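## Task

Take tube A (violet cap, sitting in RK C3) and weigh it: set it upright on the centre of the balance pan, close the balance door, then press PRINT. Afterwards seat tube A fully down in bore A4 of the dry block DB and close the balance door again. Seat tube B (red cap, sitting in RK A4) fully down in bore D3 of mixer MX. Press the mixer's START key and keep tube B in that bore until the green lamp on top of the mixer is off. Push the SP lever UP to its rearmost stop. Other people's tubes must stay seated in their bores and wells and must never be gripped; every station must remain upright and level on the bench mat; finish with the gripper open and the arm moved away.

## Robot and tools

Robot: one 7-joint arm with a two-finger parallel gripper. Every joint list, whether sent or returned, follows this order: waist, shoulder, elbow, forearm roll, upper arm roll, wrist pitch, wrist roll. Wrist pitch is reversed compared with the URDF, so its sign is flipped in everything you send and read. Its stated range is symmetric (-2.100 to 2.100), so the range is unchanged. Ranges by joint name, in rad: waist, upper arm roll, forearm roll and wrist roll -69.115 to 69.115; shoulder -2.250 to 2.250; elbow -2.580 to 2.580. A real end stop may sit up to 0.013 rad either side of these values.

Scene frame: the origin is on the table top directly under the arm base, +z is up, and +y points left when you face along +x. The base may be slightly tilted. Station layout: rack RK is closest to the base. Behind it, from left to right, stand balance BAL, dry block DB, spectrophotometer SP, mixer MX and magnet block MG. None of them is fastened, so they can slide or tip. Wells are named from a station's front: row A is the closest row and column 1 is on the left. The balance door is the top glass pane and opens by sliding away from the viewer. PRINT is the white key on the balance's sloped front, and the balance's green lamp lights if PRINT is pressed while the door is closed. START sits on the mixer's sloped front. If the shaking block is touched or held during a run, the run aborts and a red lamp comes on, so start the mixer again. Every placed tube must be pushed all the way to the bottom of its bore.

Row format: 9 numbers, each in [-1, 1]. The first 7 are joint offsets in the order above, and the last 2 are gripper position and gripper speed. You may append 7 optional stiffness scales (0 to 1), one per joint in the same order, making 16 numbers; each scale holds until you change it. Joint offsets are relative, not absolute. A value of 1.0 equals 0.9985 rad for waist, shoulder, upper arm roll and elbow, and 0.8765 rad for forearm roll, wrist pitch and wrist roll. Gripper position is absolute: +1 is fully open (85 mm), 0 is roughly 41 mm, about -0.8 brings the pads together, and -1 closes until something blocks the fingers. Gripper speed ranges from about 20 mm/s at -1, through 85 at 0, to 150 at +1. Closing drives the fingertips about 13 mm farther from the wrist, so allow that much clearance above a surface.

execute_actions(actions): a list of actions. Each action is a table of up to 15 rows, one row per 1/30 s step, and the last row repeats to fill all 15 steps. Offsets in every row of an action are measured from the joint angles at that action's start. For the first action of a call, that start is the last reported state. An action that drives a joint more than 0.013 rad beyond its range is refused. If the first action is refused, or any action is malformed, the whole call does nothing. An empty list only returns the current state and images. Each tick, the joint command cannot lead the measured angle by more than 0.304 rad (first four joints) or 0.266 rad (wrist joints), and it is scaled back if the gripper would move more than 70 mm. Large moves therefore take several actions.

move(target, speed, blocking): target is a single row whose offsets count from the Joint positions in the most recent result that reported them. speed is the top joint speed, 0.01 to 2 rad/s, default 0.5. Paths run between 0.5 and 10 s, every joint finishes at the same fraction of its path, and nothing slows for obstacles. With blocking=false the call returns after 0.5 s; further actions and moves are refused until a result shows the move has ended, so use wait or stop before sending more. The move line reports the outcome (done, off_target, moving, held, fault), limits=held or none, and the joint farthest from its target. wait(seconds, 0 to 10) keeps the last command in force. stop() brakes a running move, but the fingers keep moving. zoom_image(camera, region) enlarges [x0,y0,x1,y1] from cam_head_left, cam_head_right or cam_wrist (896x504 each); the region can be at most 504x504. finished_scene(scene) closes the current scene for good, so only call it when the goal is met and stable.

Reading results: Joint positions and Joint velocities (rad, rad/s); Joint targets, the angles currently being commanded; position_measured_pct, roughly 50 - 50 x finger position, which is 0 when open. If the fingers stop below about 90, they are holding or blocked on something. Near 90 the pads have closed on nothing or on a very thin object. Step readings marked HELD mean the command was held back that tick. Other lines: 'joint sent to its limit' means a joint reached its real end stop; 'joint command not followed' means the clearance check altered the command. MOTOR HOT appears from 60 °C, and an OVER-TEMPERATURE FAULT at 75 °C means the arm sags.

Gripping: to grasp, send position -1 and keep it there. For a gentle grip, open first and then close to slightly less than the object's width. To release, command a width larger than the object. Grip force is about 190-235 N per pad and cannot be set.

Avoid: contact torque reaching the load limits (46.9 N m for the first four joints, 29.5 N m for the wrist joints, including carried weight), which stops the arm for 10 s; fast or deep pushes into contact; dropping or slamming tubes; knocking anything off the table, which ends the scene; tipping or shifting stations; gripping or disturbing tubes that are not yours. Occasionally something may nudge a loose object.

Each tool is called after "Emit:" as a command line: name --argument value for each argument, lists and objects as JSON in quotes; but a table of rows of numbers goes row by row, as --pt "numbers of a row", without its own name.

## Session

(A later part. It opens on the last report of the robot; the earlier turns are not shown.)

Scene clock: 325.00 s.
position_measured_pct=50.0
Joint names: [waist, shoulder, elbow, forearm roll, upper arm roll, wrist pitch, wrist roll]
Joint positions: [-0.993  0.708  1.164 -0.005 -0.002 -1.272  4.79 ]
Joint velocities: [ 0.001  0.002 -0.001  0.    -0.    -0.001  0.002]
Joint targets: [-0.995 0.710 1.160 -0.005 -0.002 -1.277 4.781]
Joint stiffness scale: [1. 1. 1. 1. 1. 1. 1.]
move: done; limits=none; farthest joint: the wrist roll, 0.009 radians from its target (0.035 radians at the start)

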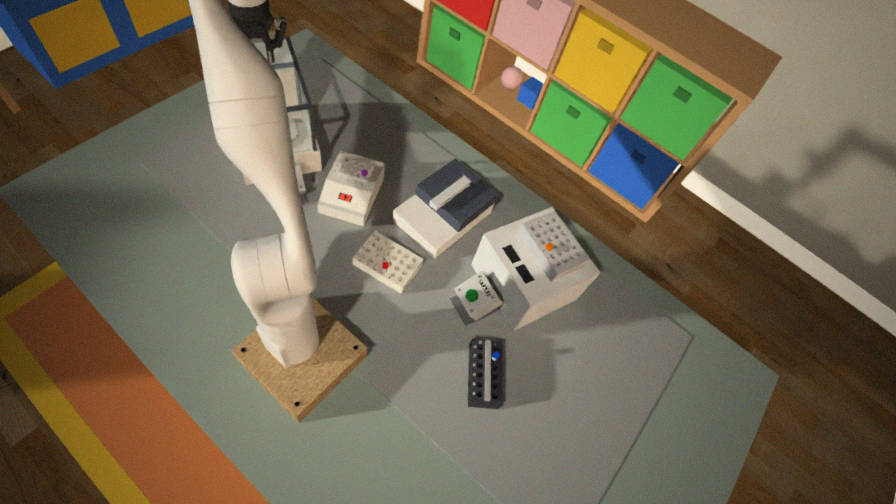

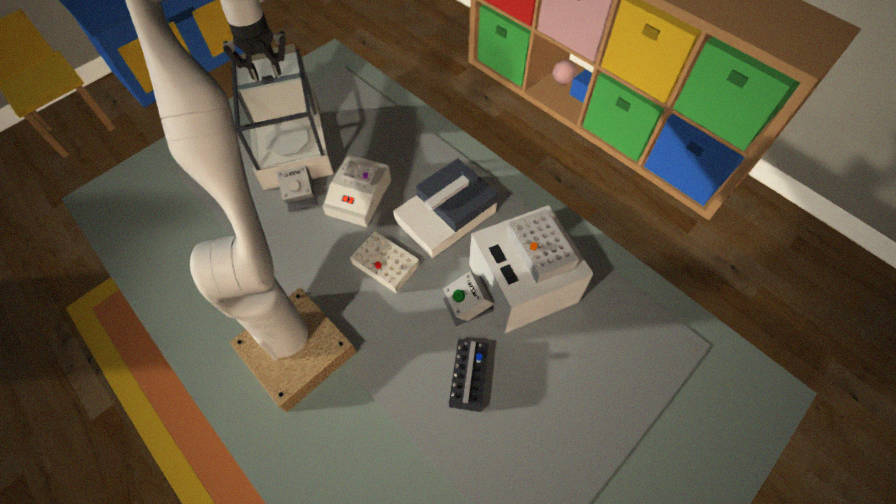

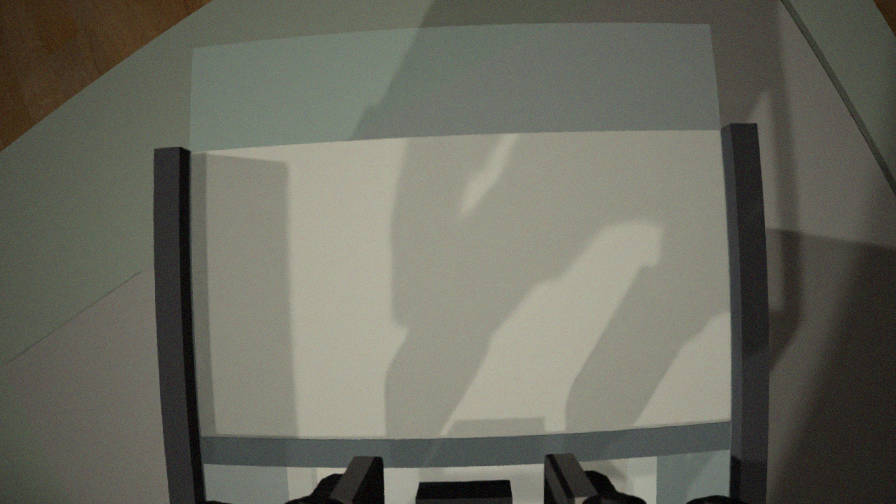

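Emit:
move --target '[0,0,0,0,0,0,0,-0.4,0]'

Emit:
move --target '[0.013,-0.146,0.275,0,0,0.157,0.025,-0.4,0]' --speed 0.2

Emit:
move --target '[0.017,-0.13,0.231,0,0,0.116,0.025,-0.4,0]' --speed 0.15

Emit:
move --target '[0,0,0,0,0,0,0,0,1]'

Emit:
move --target '[0,-0.1,0,0,0,-0.12,0,0,1]'

Emit:
move --target '[0.5,-0.25,0.35,0,0,0.11,-0.13,-0.3,1]' --speed 0.7

Scene clock: 335.93 s.
position_measured_pct=67.9
Joint names: [waist, shoulder, elbow, forearm roll, upper arm roll, wrist pitch, wrist roll]
Joint positions: [-0.993  0.708  1.164 -0.005 -0.002 -1.272  4.79 ]
Joint velocities: [-0.002  0.    -0.    -0.    -0.    -0.001 -0.   ]
Joint targets: [-0.993 0.708 1.164 -0.005 -0.002 -1.272 4.790]
Joint stiffness scale: [1. 1. 1. 1. 1. 1. 1.]
move: done; limits=none; farthest joint: the waist, 0.000 radians from its target (0.000 radians at the start)

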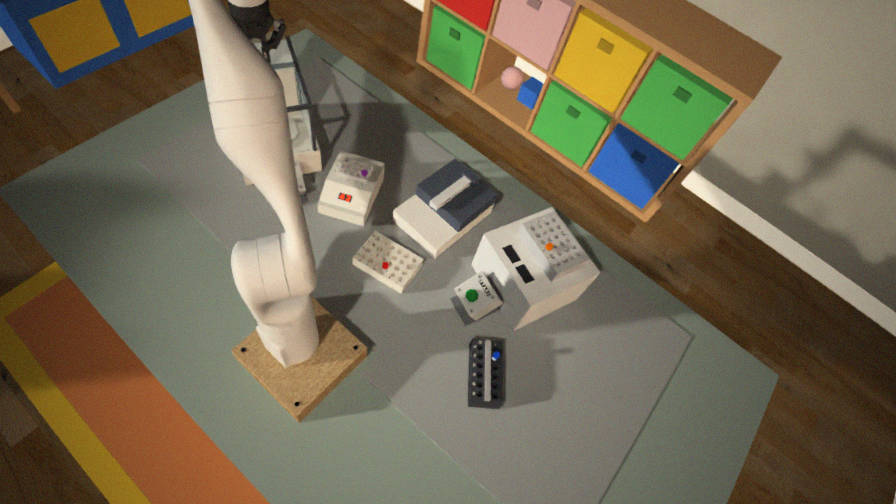

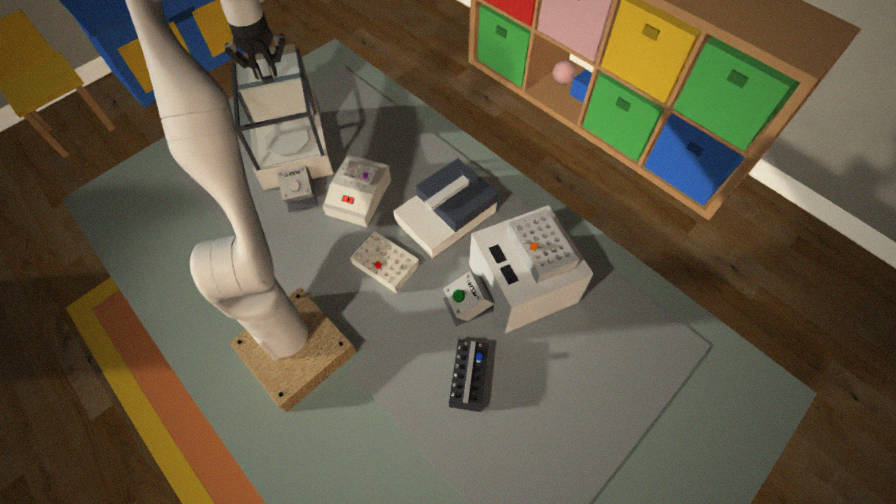

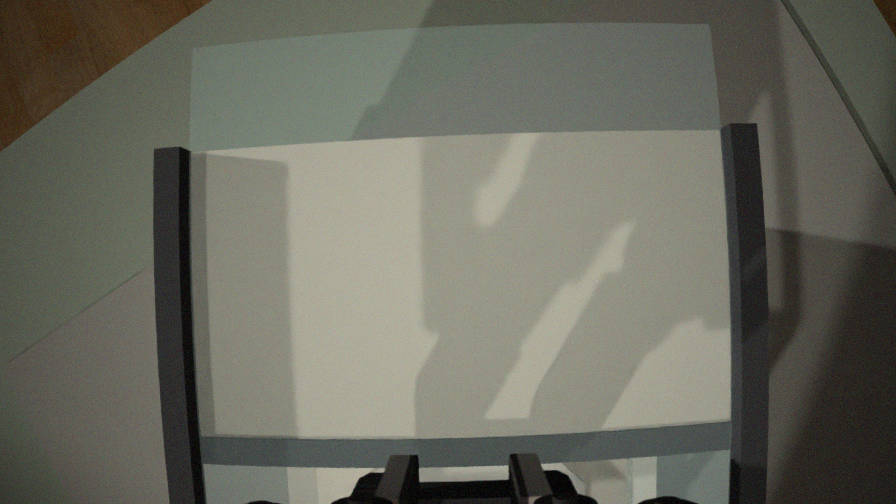

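Scene clock: 337.73 s.
position_measured_pct=67.9
Joint names: [waist, shoulder, elbow, forearm roll, upper arm roll, wrist pitch, wrist roll]
Joint positions: [-0.983  0.565  1.434 -0.005 -0.002 -1.138  4.803]
Joint velocities: [-0.001 -0.     0.002 -0.    -0.001  0.002 -0.001]
Joint targets: [-0.980 0.562 1.439 -0.005 -0.002 -1.134 4.812]
Joint stiffness scale: [1. 1. 1. 1. 1. 1. 1.]
move: done; limits=none; farthest joint: the wrist roll, 0.009 radians from its target (0.022 radians at the start)

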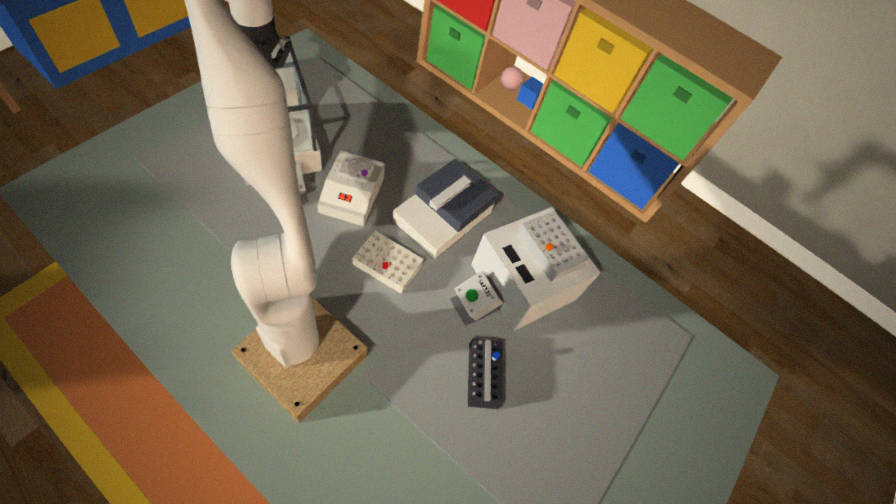

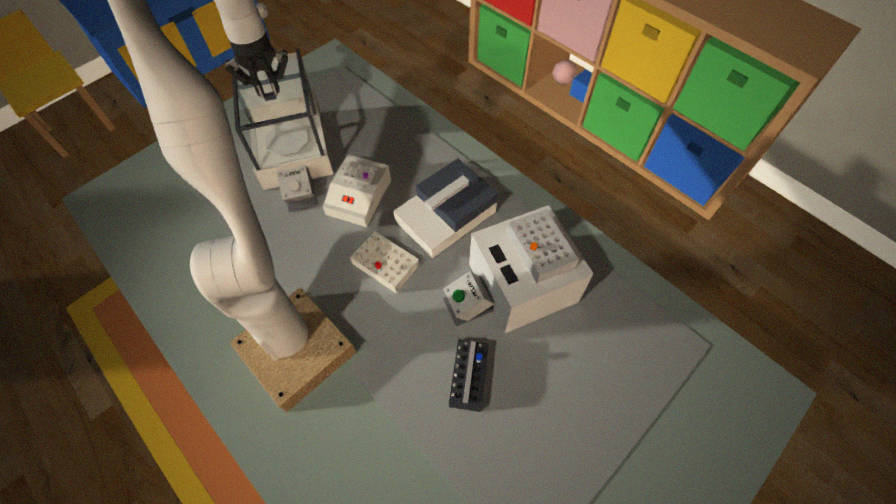

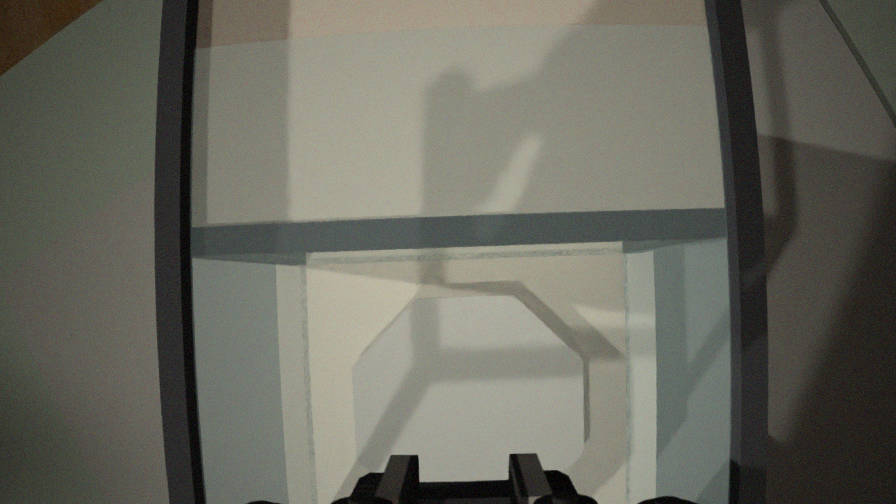

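Scene clock: 339.70 s.
position_measured_pct=67.9
Joint names: [waist, shoulder, elbow, forearm roll, upper arm roll, wrist pitch, wrist roll]
Joint positions: [-0.971  0.438  1.658 -0.005 -0.002 -1.038  4.816]
Joint velocities: [-0.    -0.     0.001  0.     0.     0.001  0.   ]
Joint targets: [-0.966 0.435 1.664 -0.005 -0.002 -1.036 4.825]
Joint stiffness scale: [1. 1. 1. 1. 1. 1. 1.]
move: done; limits=none; farthest joint: the wrist roll, 0.009 radians from its target (0.022 radians at the start)

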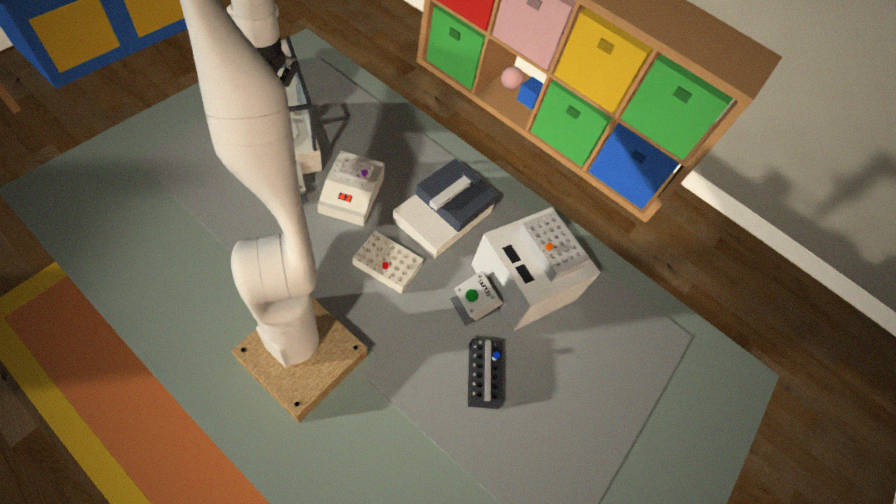

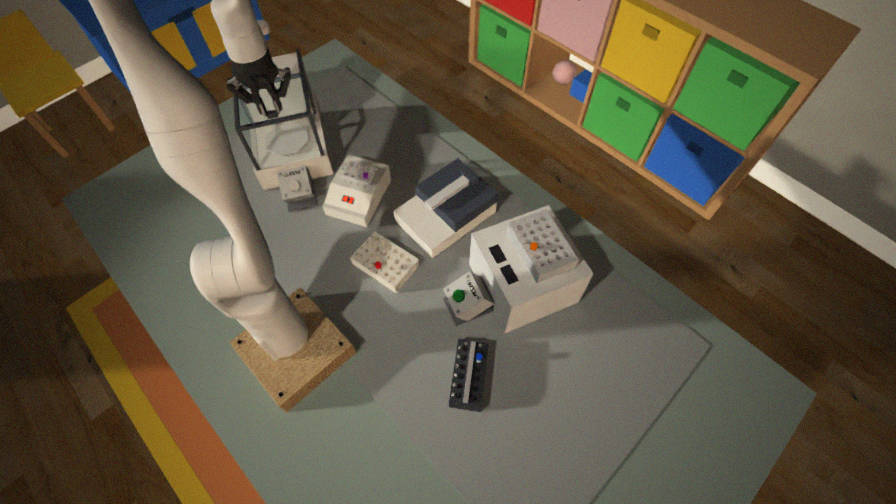

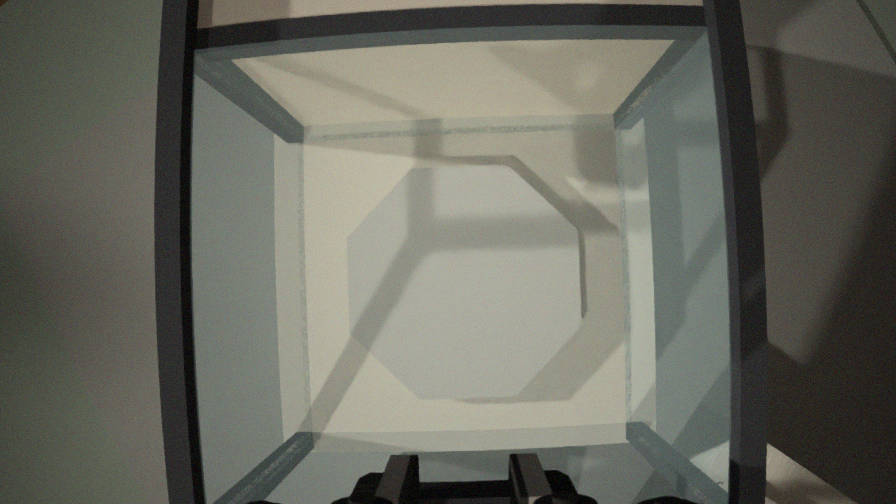

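Scene clock: 340.20 s.
position_measured_pct=50.0
Joint names: [waist, shoulder, elbow, forearm roll, upper arm roll, wrist pitch, wrist roll]
Joint positions: [-0.971  0.438  1.658 -0.005 -0.002 -1.038  4.816]
Joint velocities: [-0.  0.  0.  0.  0.  0. -0.]
Joint targets: [-0.971 0.438 1.658 -0.005 -0.002 -1.038 4.816]
Joint stiffness scale: [1. 1. 1. 1. 1. 1. 1.]
move: done; limits=none; farthest joint: the waist, 0.000 radians from its target (0.000 radians at the start)

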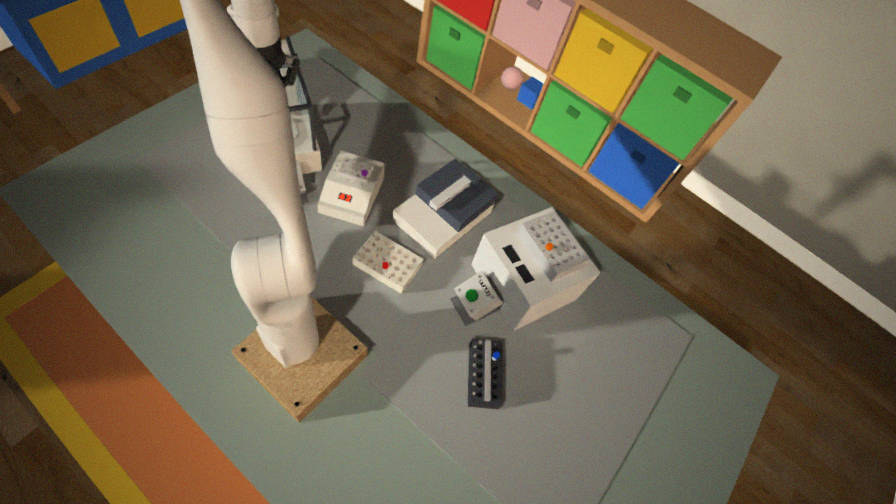

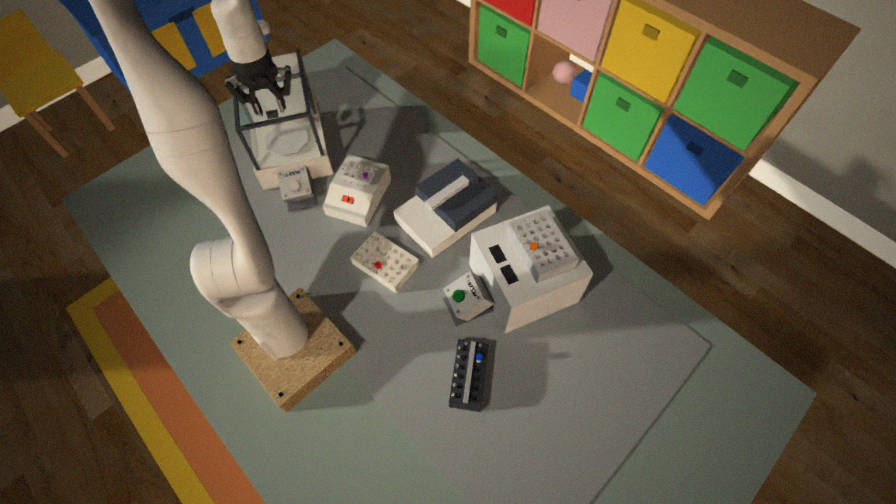

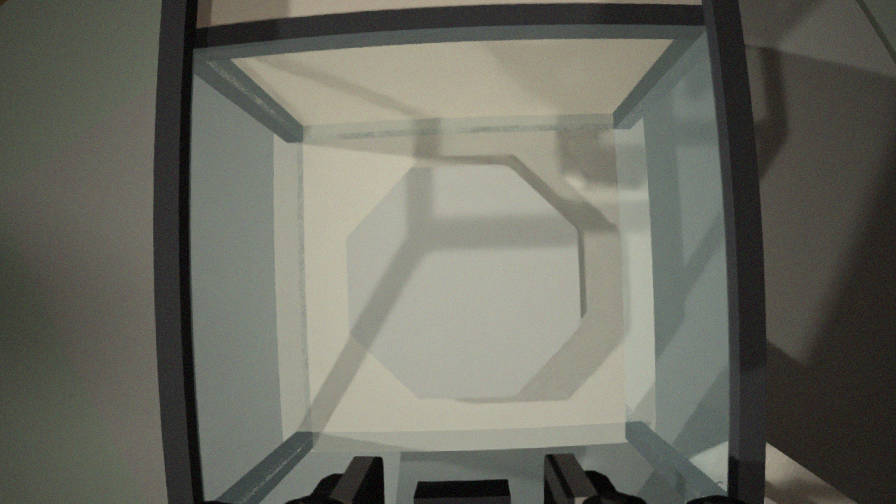

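Scene clock: 341.13 s.
position_measured_pct=50.0
Joint names: [waist, shoulder, elbow, forearm roll, upper arm roll, wrist pitch, wrist roll]
Joint positions: [-0.971  0.341  1.658 -0.005 -0.002 -1.137  4.816]
Joint velocities: [ 0.    -0.003  0.    -0.    -0.    -0.     0.   ]
Joint targets: [-0.971 0.338 1.658 -0.005 -0.002 -1.143 4.816]
Joint stiffness scale: [1. 1. 1. 1. 1. 1. 1.]
move: done; limits=none; farthest joint: the wrist pitch, 0.006 radians from its target (0.106 radians at the start)

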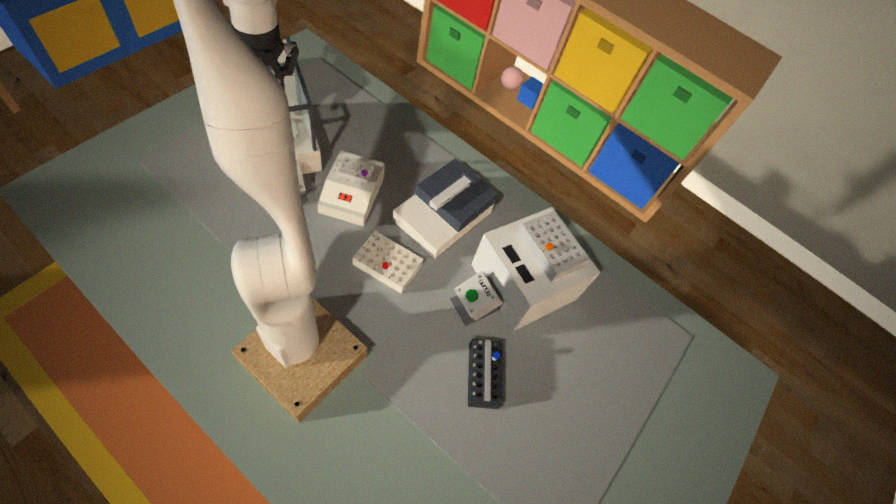

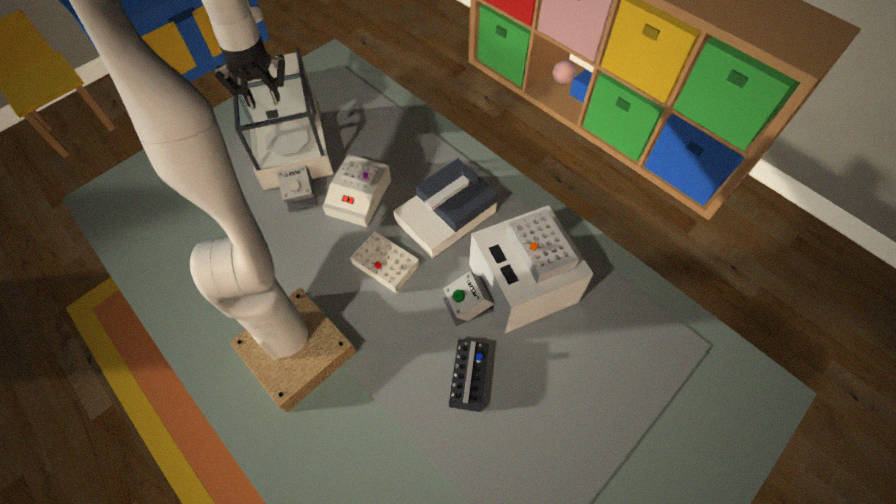

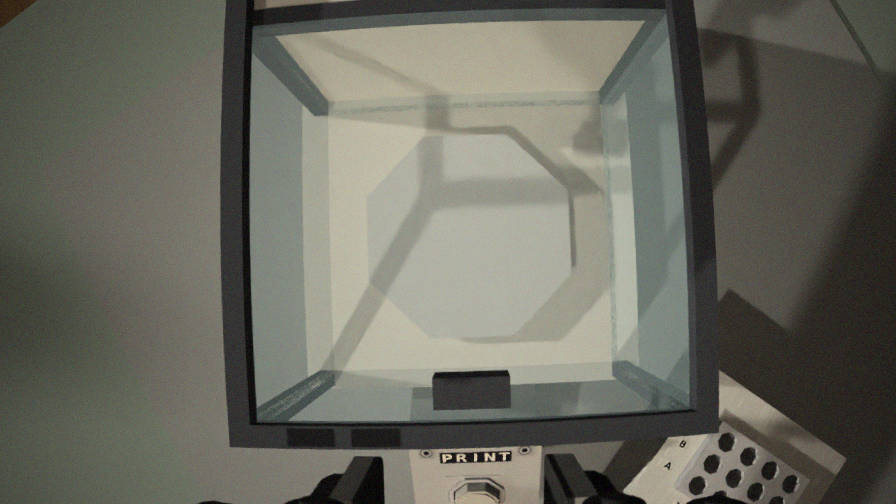

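Scene clock: 342.57 s.
position_measured_pct=65.1
Joint names: [waist, shoulder, elbow, forearm roll, upper arm roll, wrist pitch, wrist roll]
Joint positions: [-0.474  0.094  2.003 -0.005 -0.002 -1.046  4.711]
Joint velocities: [ 0.002 -0.001 -0.     0.    -0.     0.001  0.001]
Joint targets: [-0.472 0.091 2.007 -0.005 -0.002 -1.041 4.702]
Joint stiffness scale: [1. 1. 1. 1. 1. 1. 1.]
move: done; limits=none; farthest joint: the wrist roll, 0.009 radians from its target (0.114 radians at the start)

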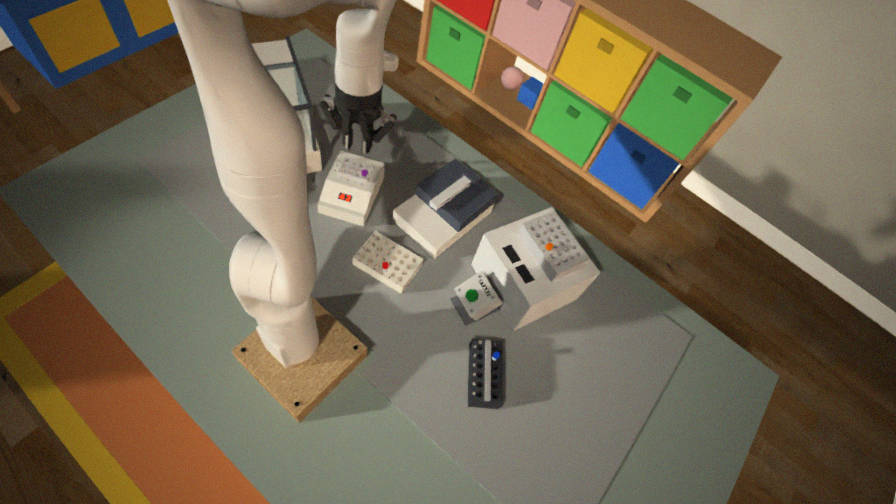

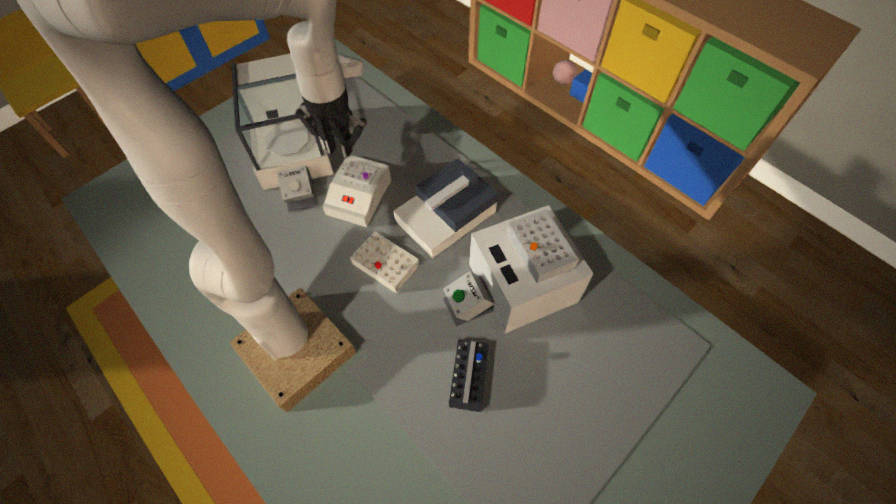

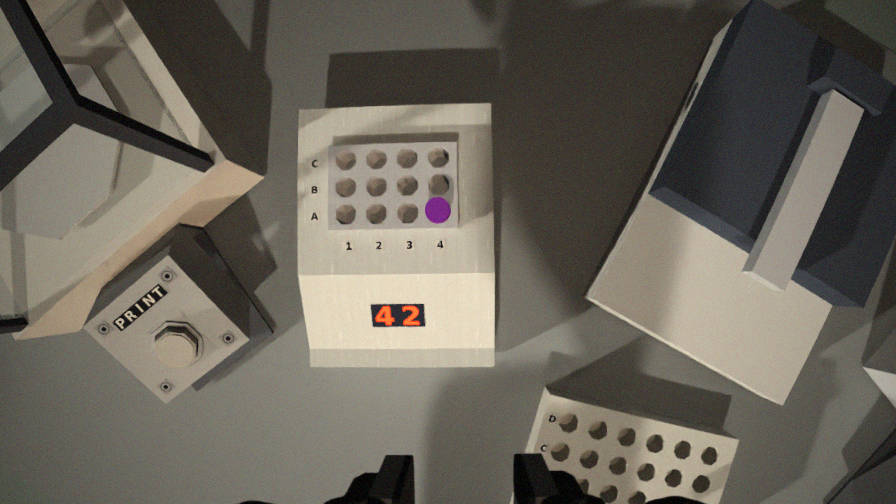

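Emit:
move --target '[0.418,0.135,0.447,0,0,0.662,0,-0.3,1]' --speed 0.7

Scene clock: 345.93 s.
position_measured_pct=65.1
Joint names: [waist, shoulder, elbow, forearm roll, upper arm roll, wrist pitch, wrist roll]
Joint positions: [-0.06   0.226  2.444 -0.005 -0.002 -0.471  4.711]
Joint velocities: [ 0.003  0.002 -0.    -0.001  0.    -0.     0.   ]
Joint targets: [-0.057 0.228 2.449 -0.005 -0.002 -0.466 4.711]
Joint stiffness scale: [1. 1. 1. 1. 1. 1. 1.]
move: done; limits=none; farthest joint: the wrist pitch, 0.006 radians from its target (0.581 radians at the start)

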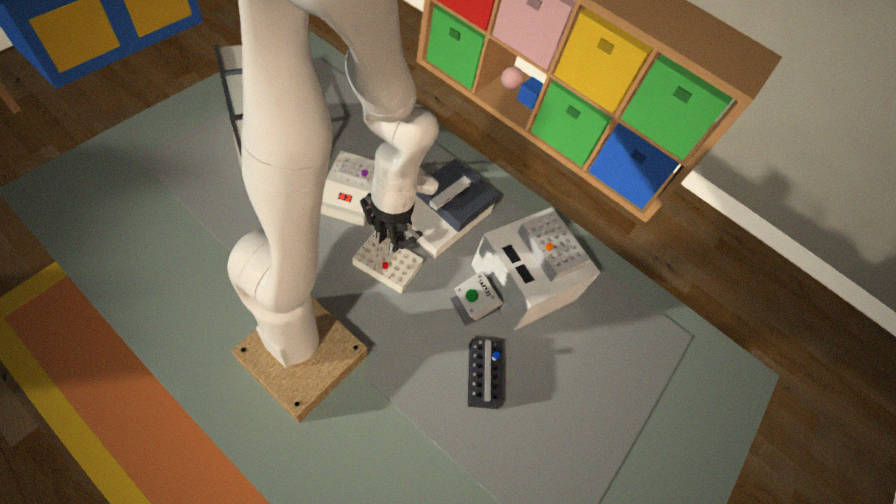

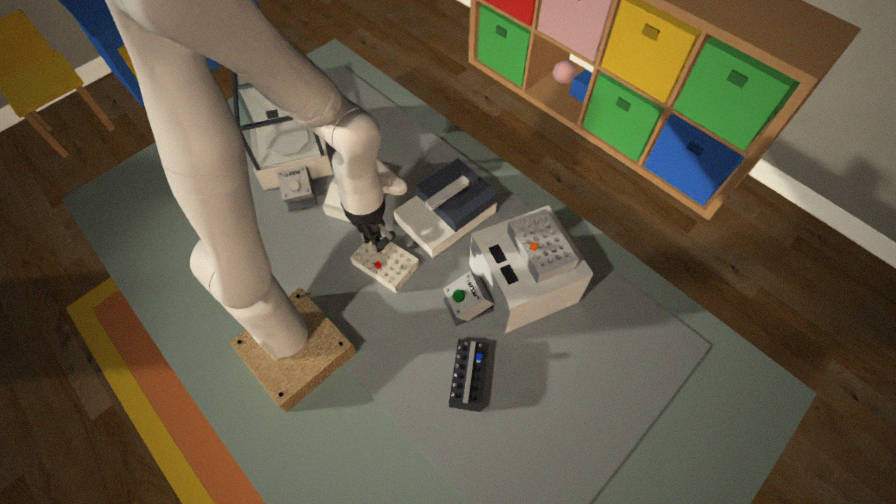

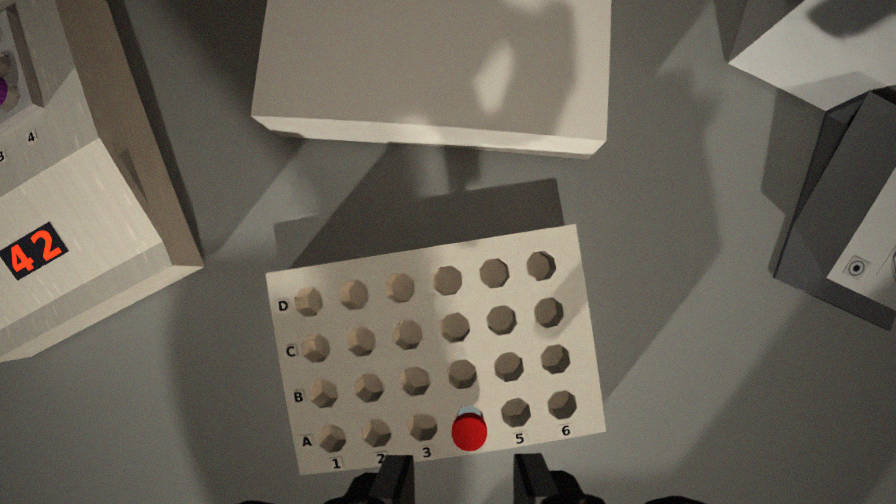

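Emit:
move --target '[0,0.224,0.0795,0,0,0.343,0,-0.3,1]' --speed 0.4

Emit:
move --target '[0,0.109,0.0245,0,0,0.151,0,-0.3,1]' --speed 0.2

Scene clock: 353.63 s.
position_measured_pct=65.1
Joint names: [waist, shoulder, elbow, forearm roll, upper arm roll, wrist pitch, wrist roll]
Joint positions: [-0.059  0.447  2.519 -0.005 -0.002 -0.176  4.711]
Joint velocities: [-0.001  0.003  0.     0.     0.    -0.    -0.   ]
Joint targets: [-0.060 0.450 2.523 -0.005 -0.002 -0.171 4.711]
Joint stiffness scale: [1. 1. 1. 1. 1. 1. 1.]
move: done; limits=none; farthest joint: the wrist pitch, 0.006 radians from its target (0.301 radians at the start)

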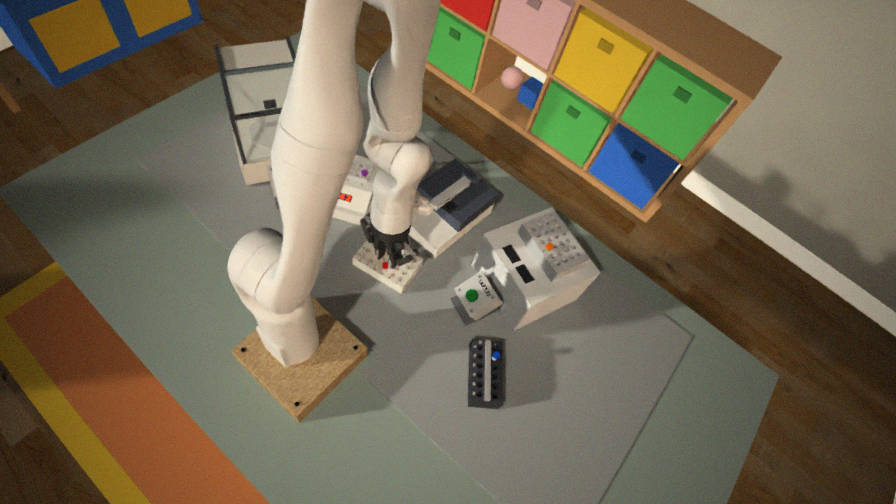

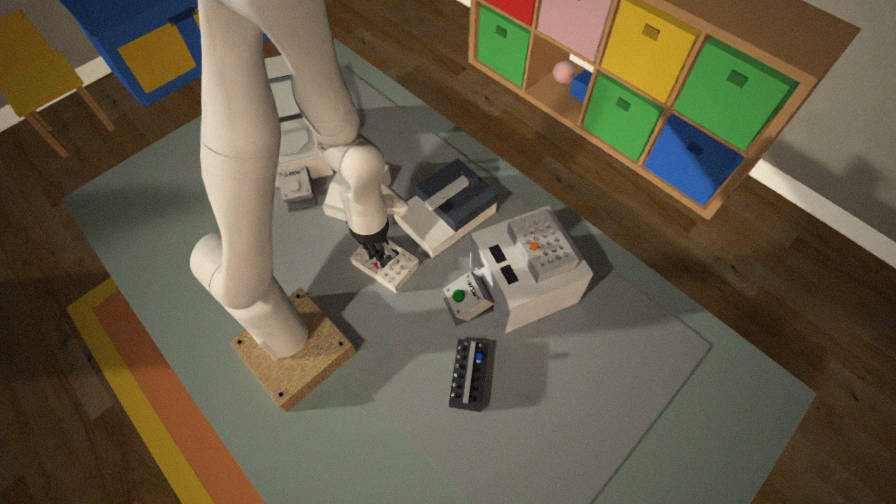

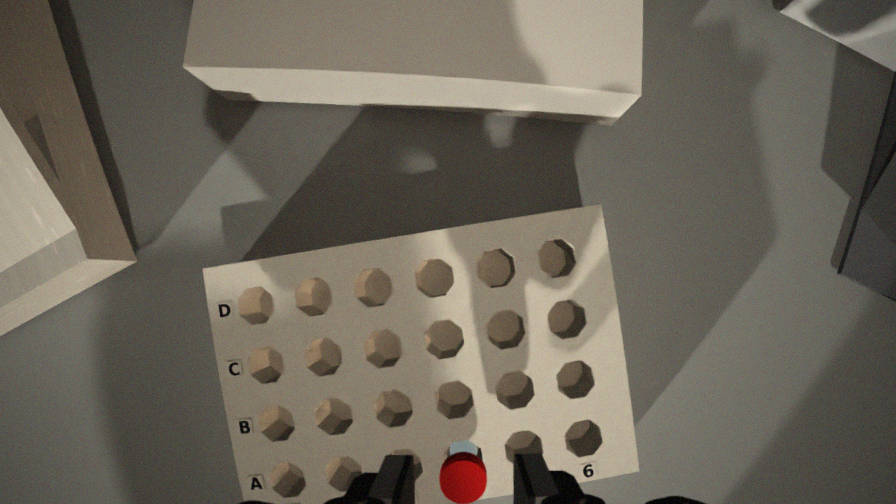

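Scene clock: 354.80 s.
position_measured_pct=65.1
Joint names: [waist, shoulder, elbow, forearm roll, upper arm roll, wrist pitch, wrist roll]
Joint positions: [-0.059  0.554  2.538 -0.005 -0.002 -0.049  4.711]
Joint velocities: [ 0.     0.003  0.     0.    -0.     0.     0.   ]
Joint targets: [-0.059 0.556 2.543 -0.005 -0.002 -0.044 4.711]
Joint stiffness scale: [1. 1. 1. 1. 1. 1. 1.]
move: done; limits=none; farthest joint: the elbow, 0.005 radians from its target (0.025 radians at the start)

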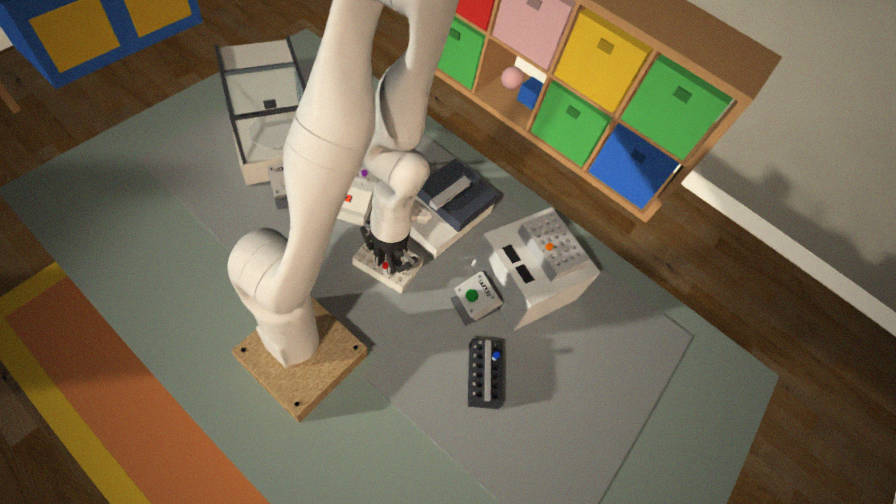

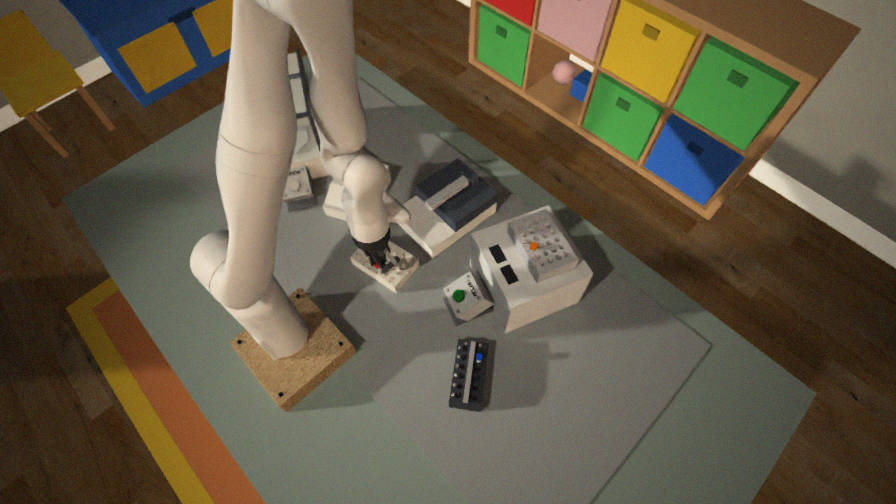

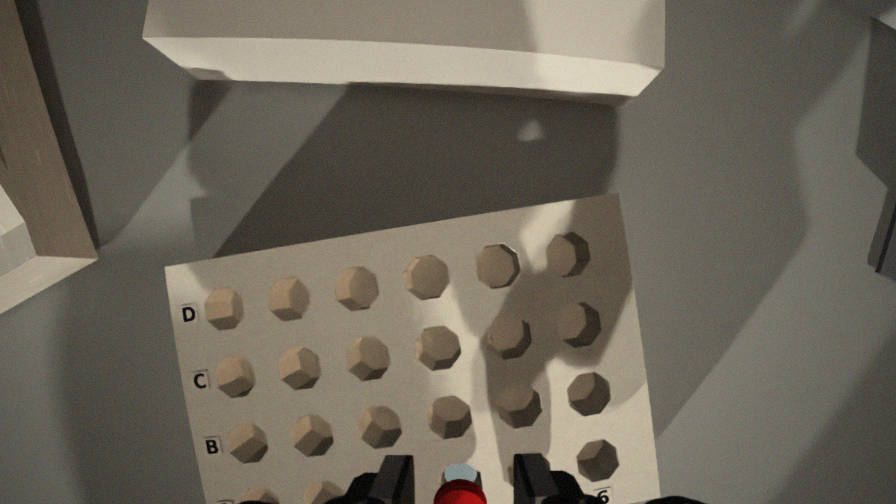

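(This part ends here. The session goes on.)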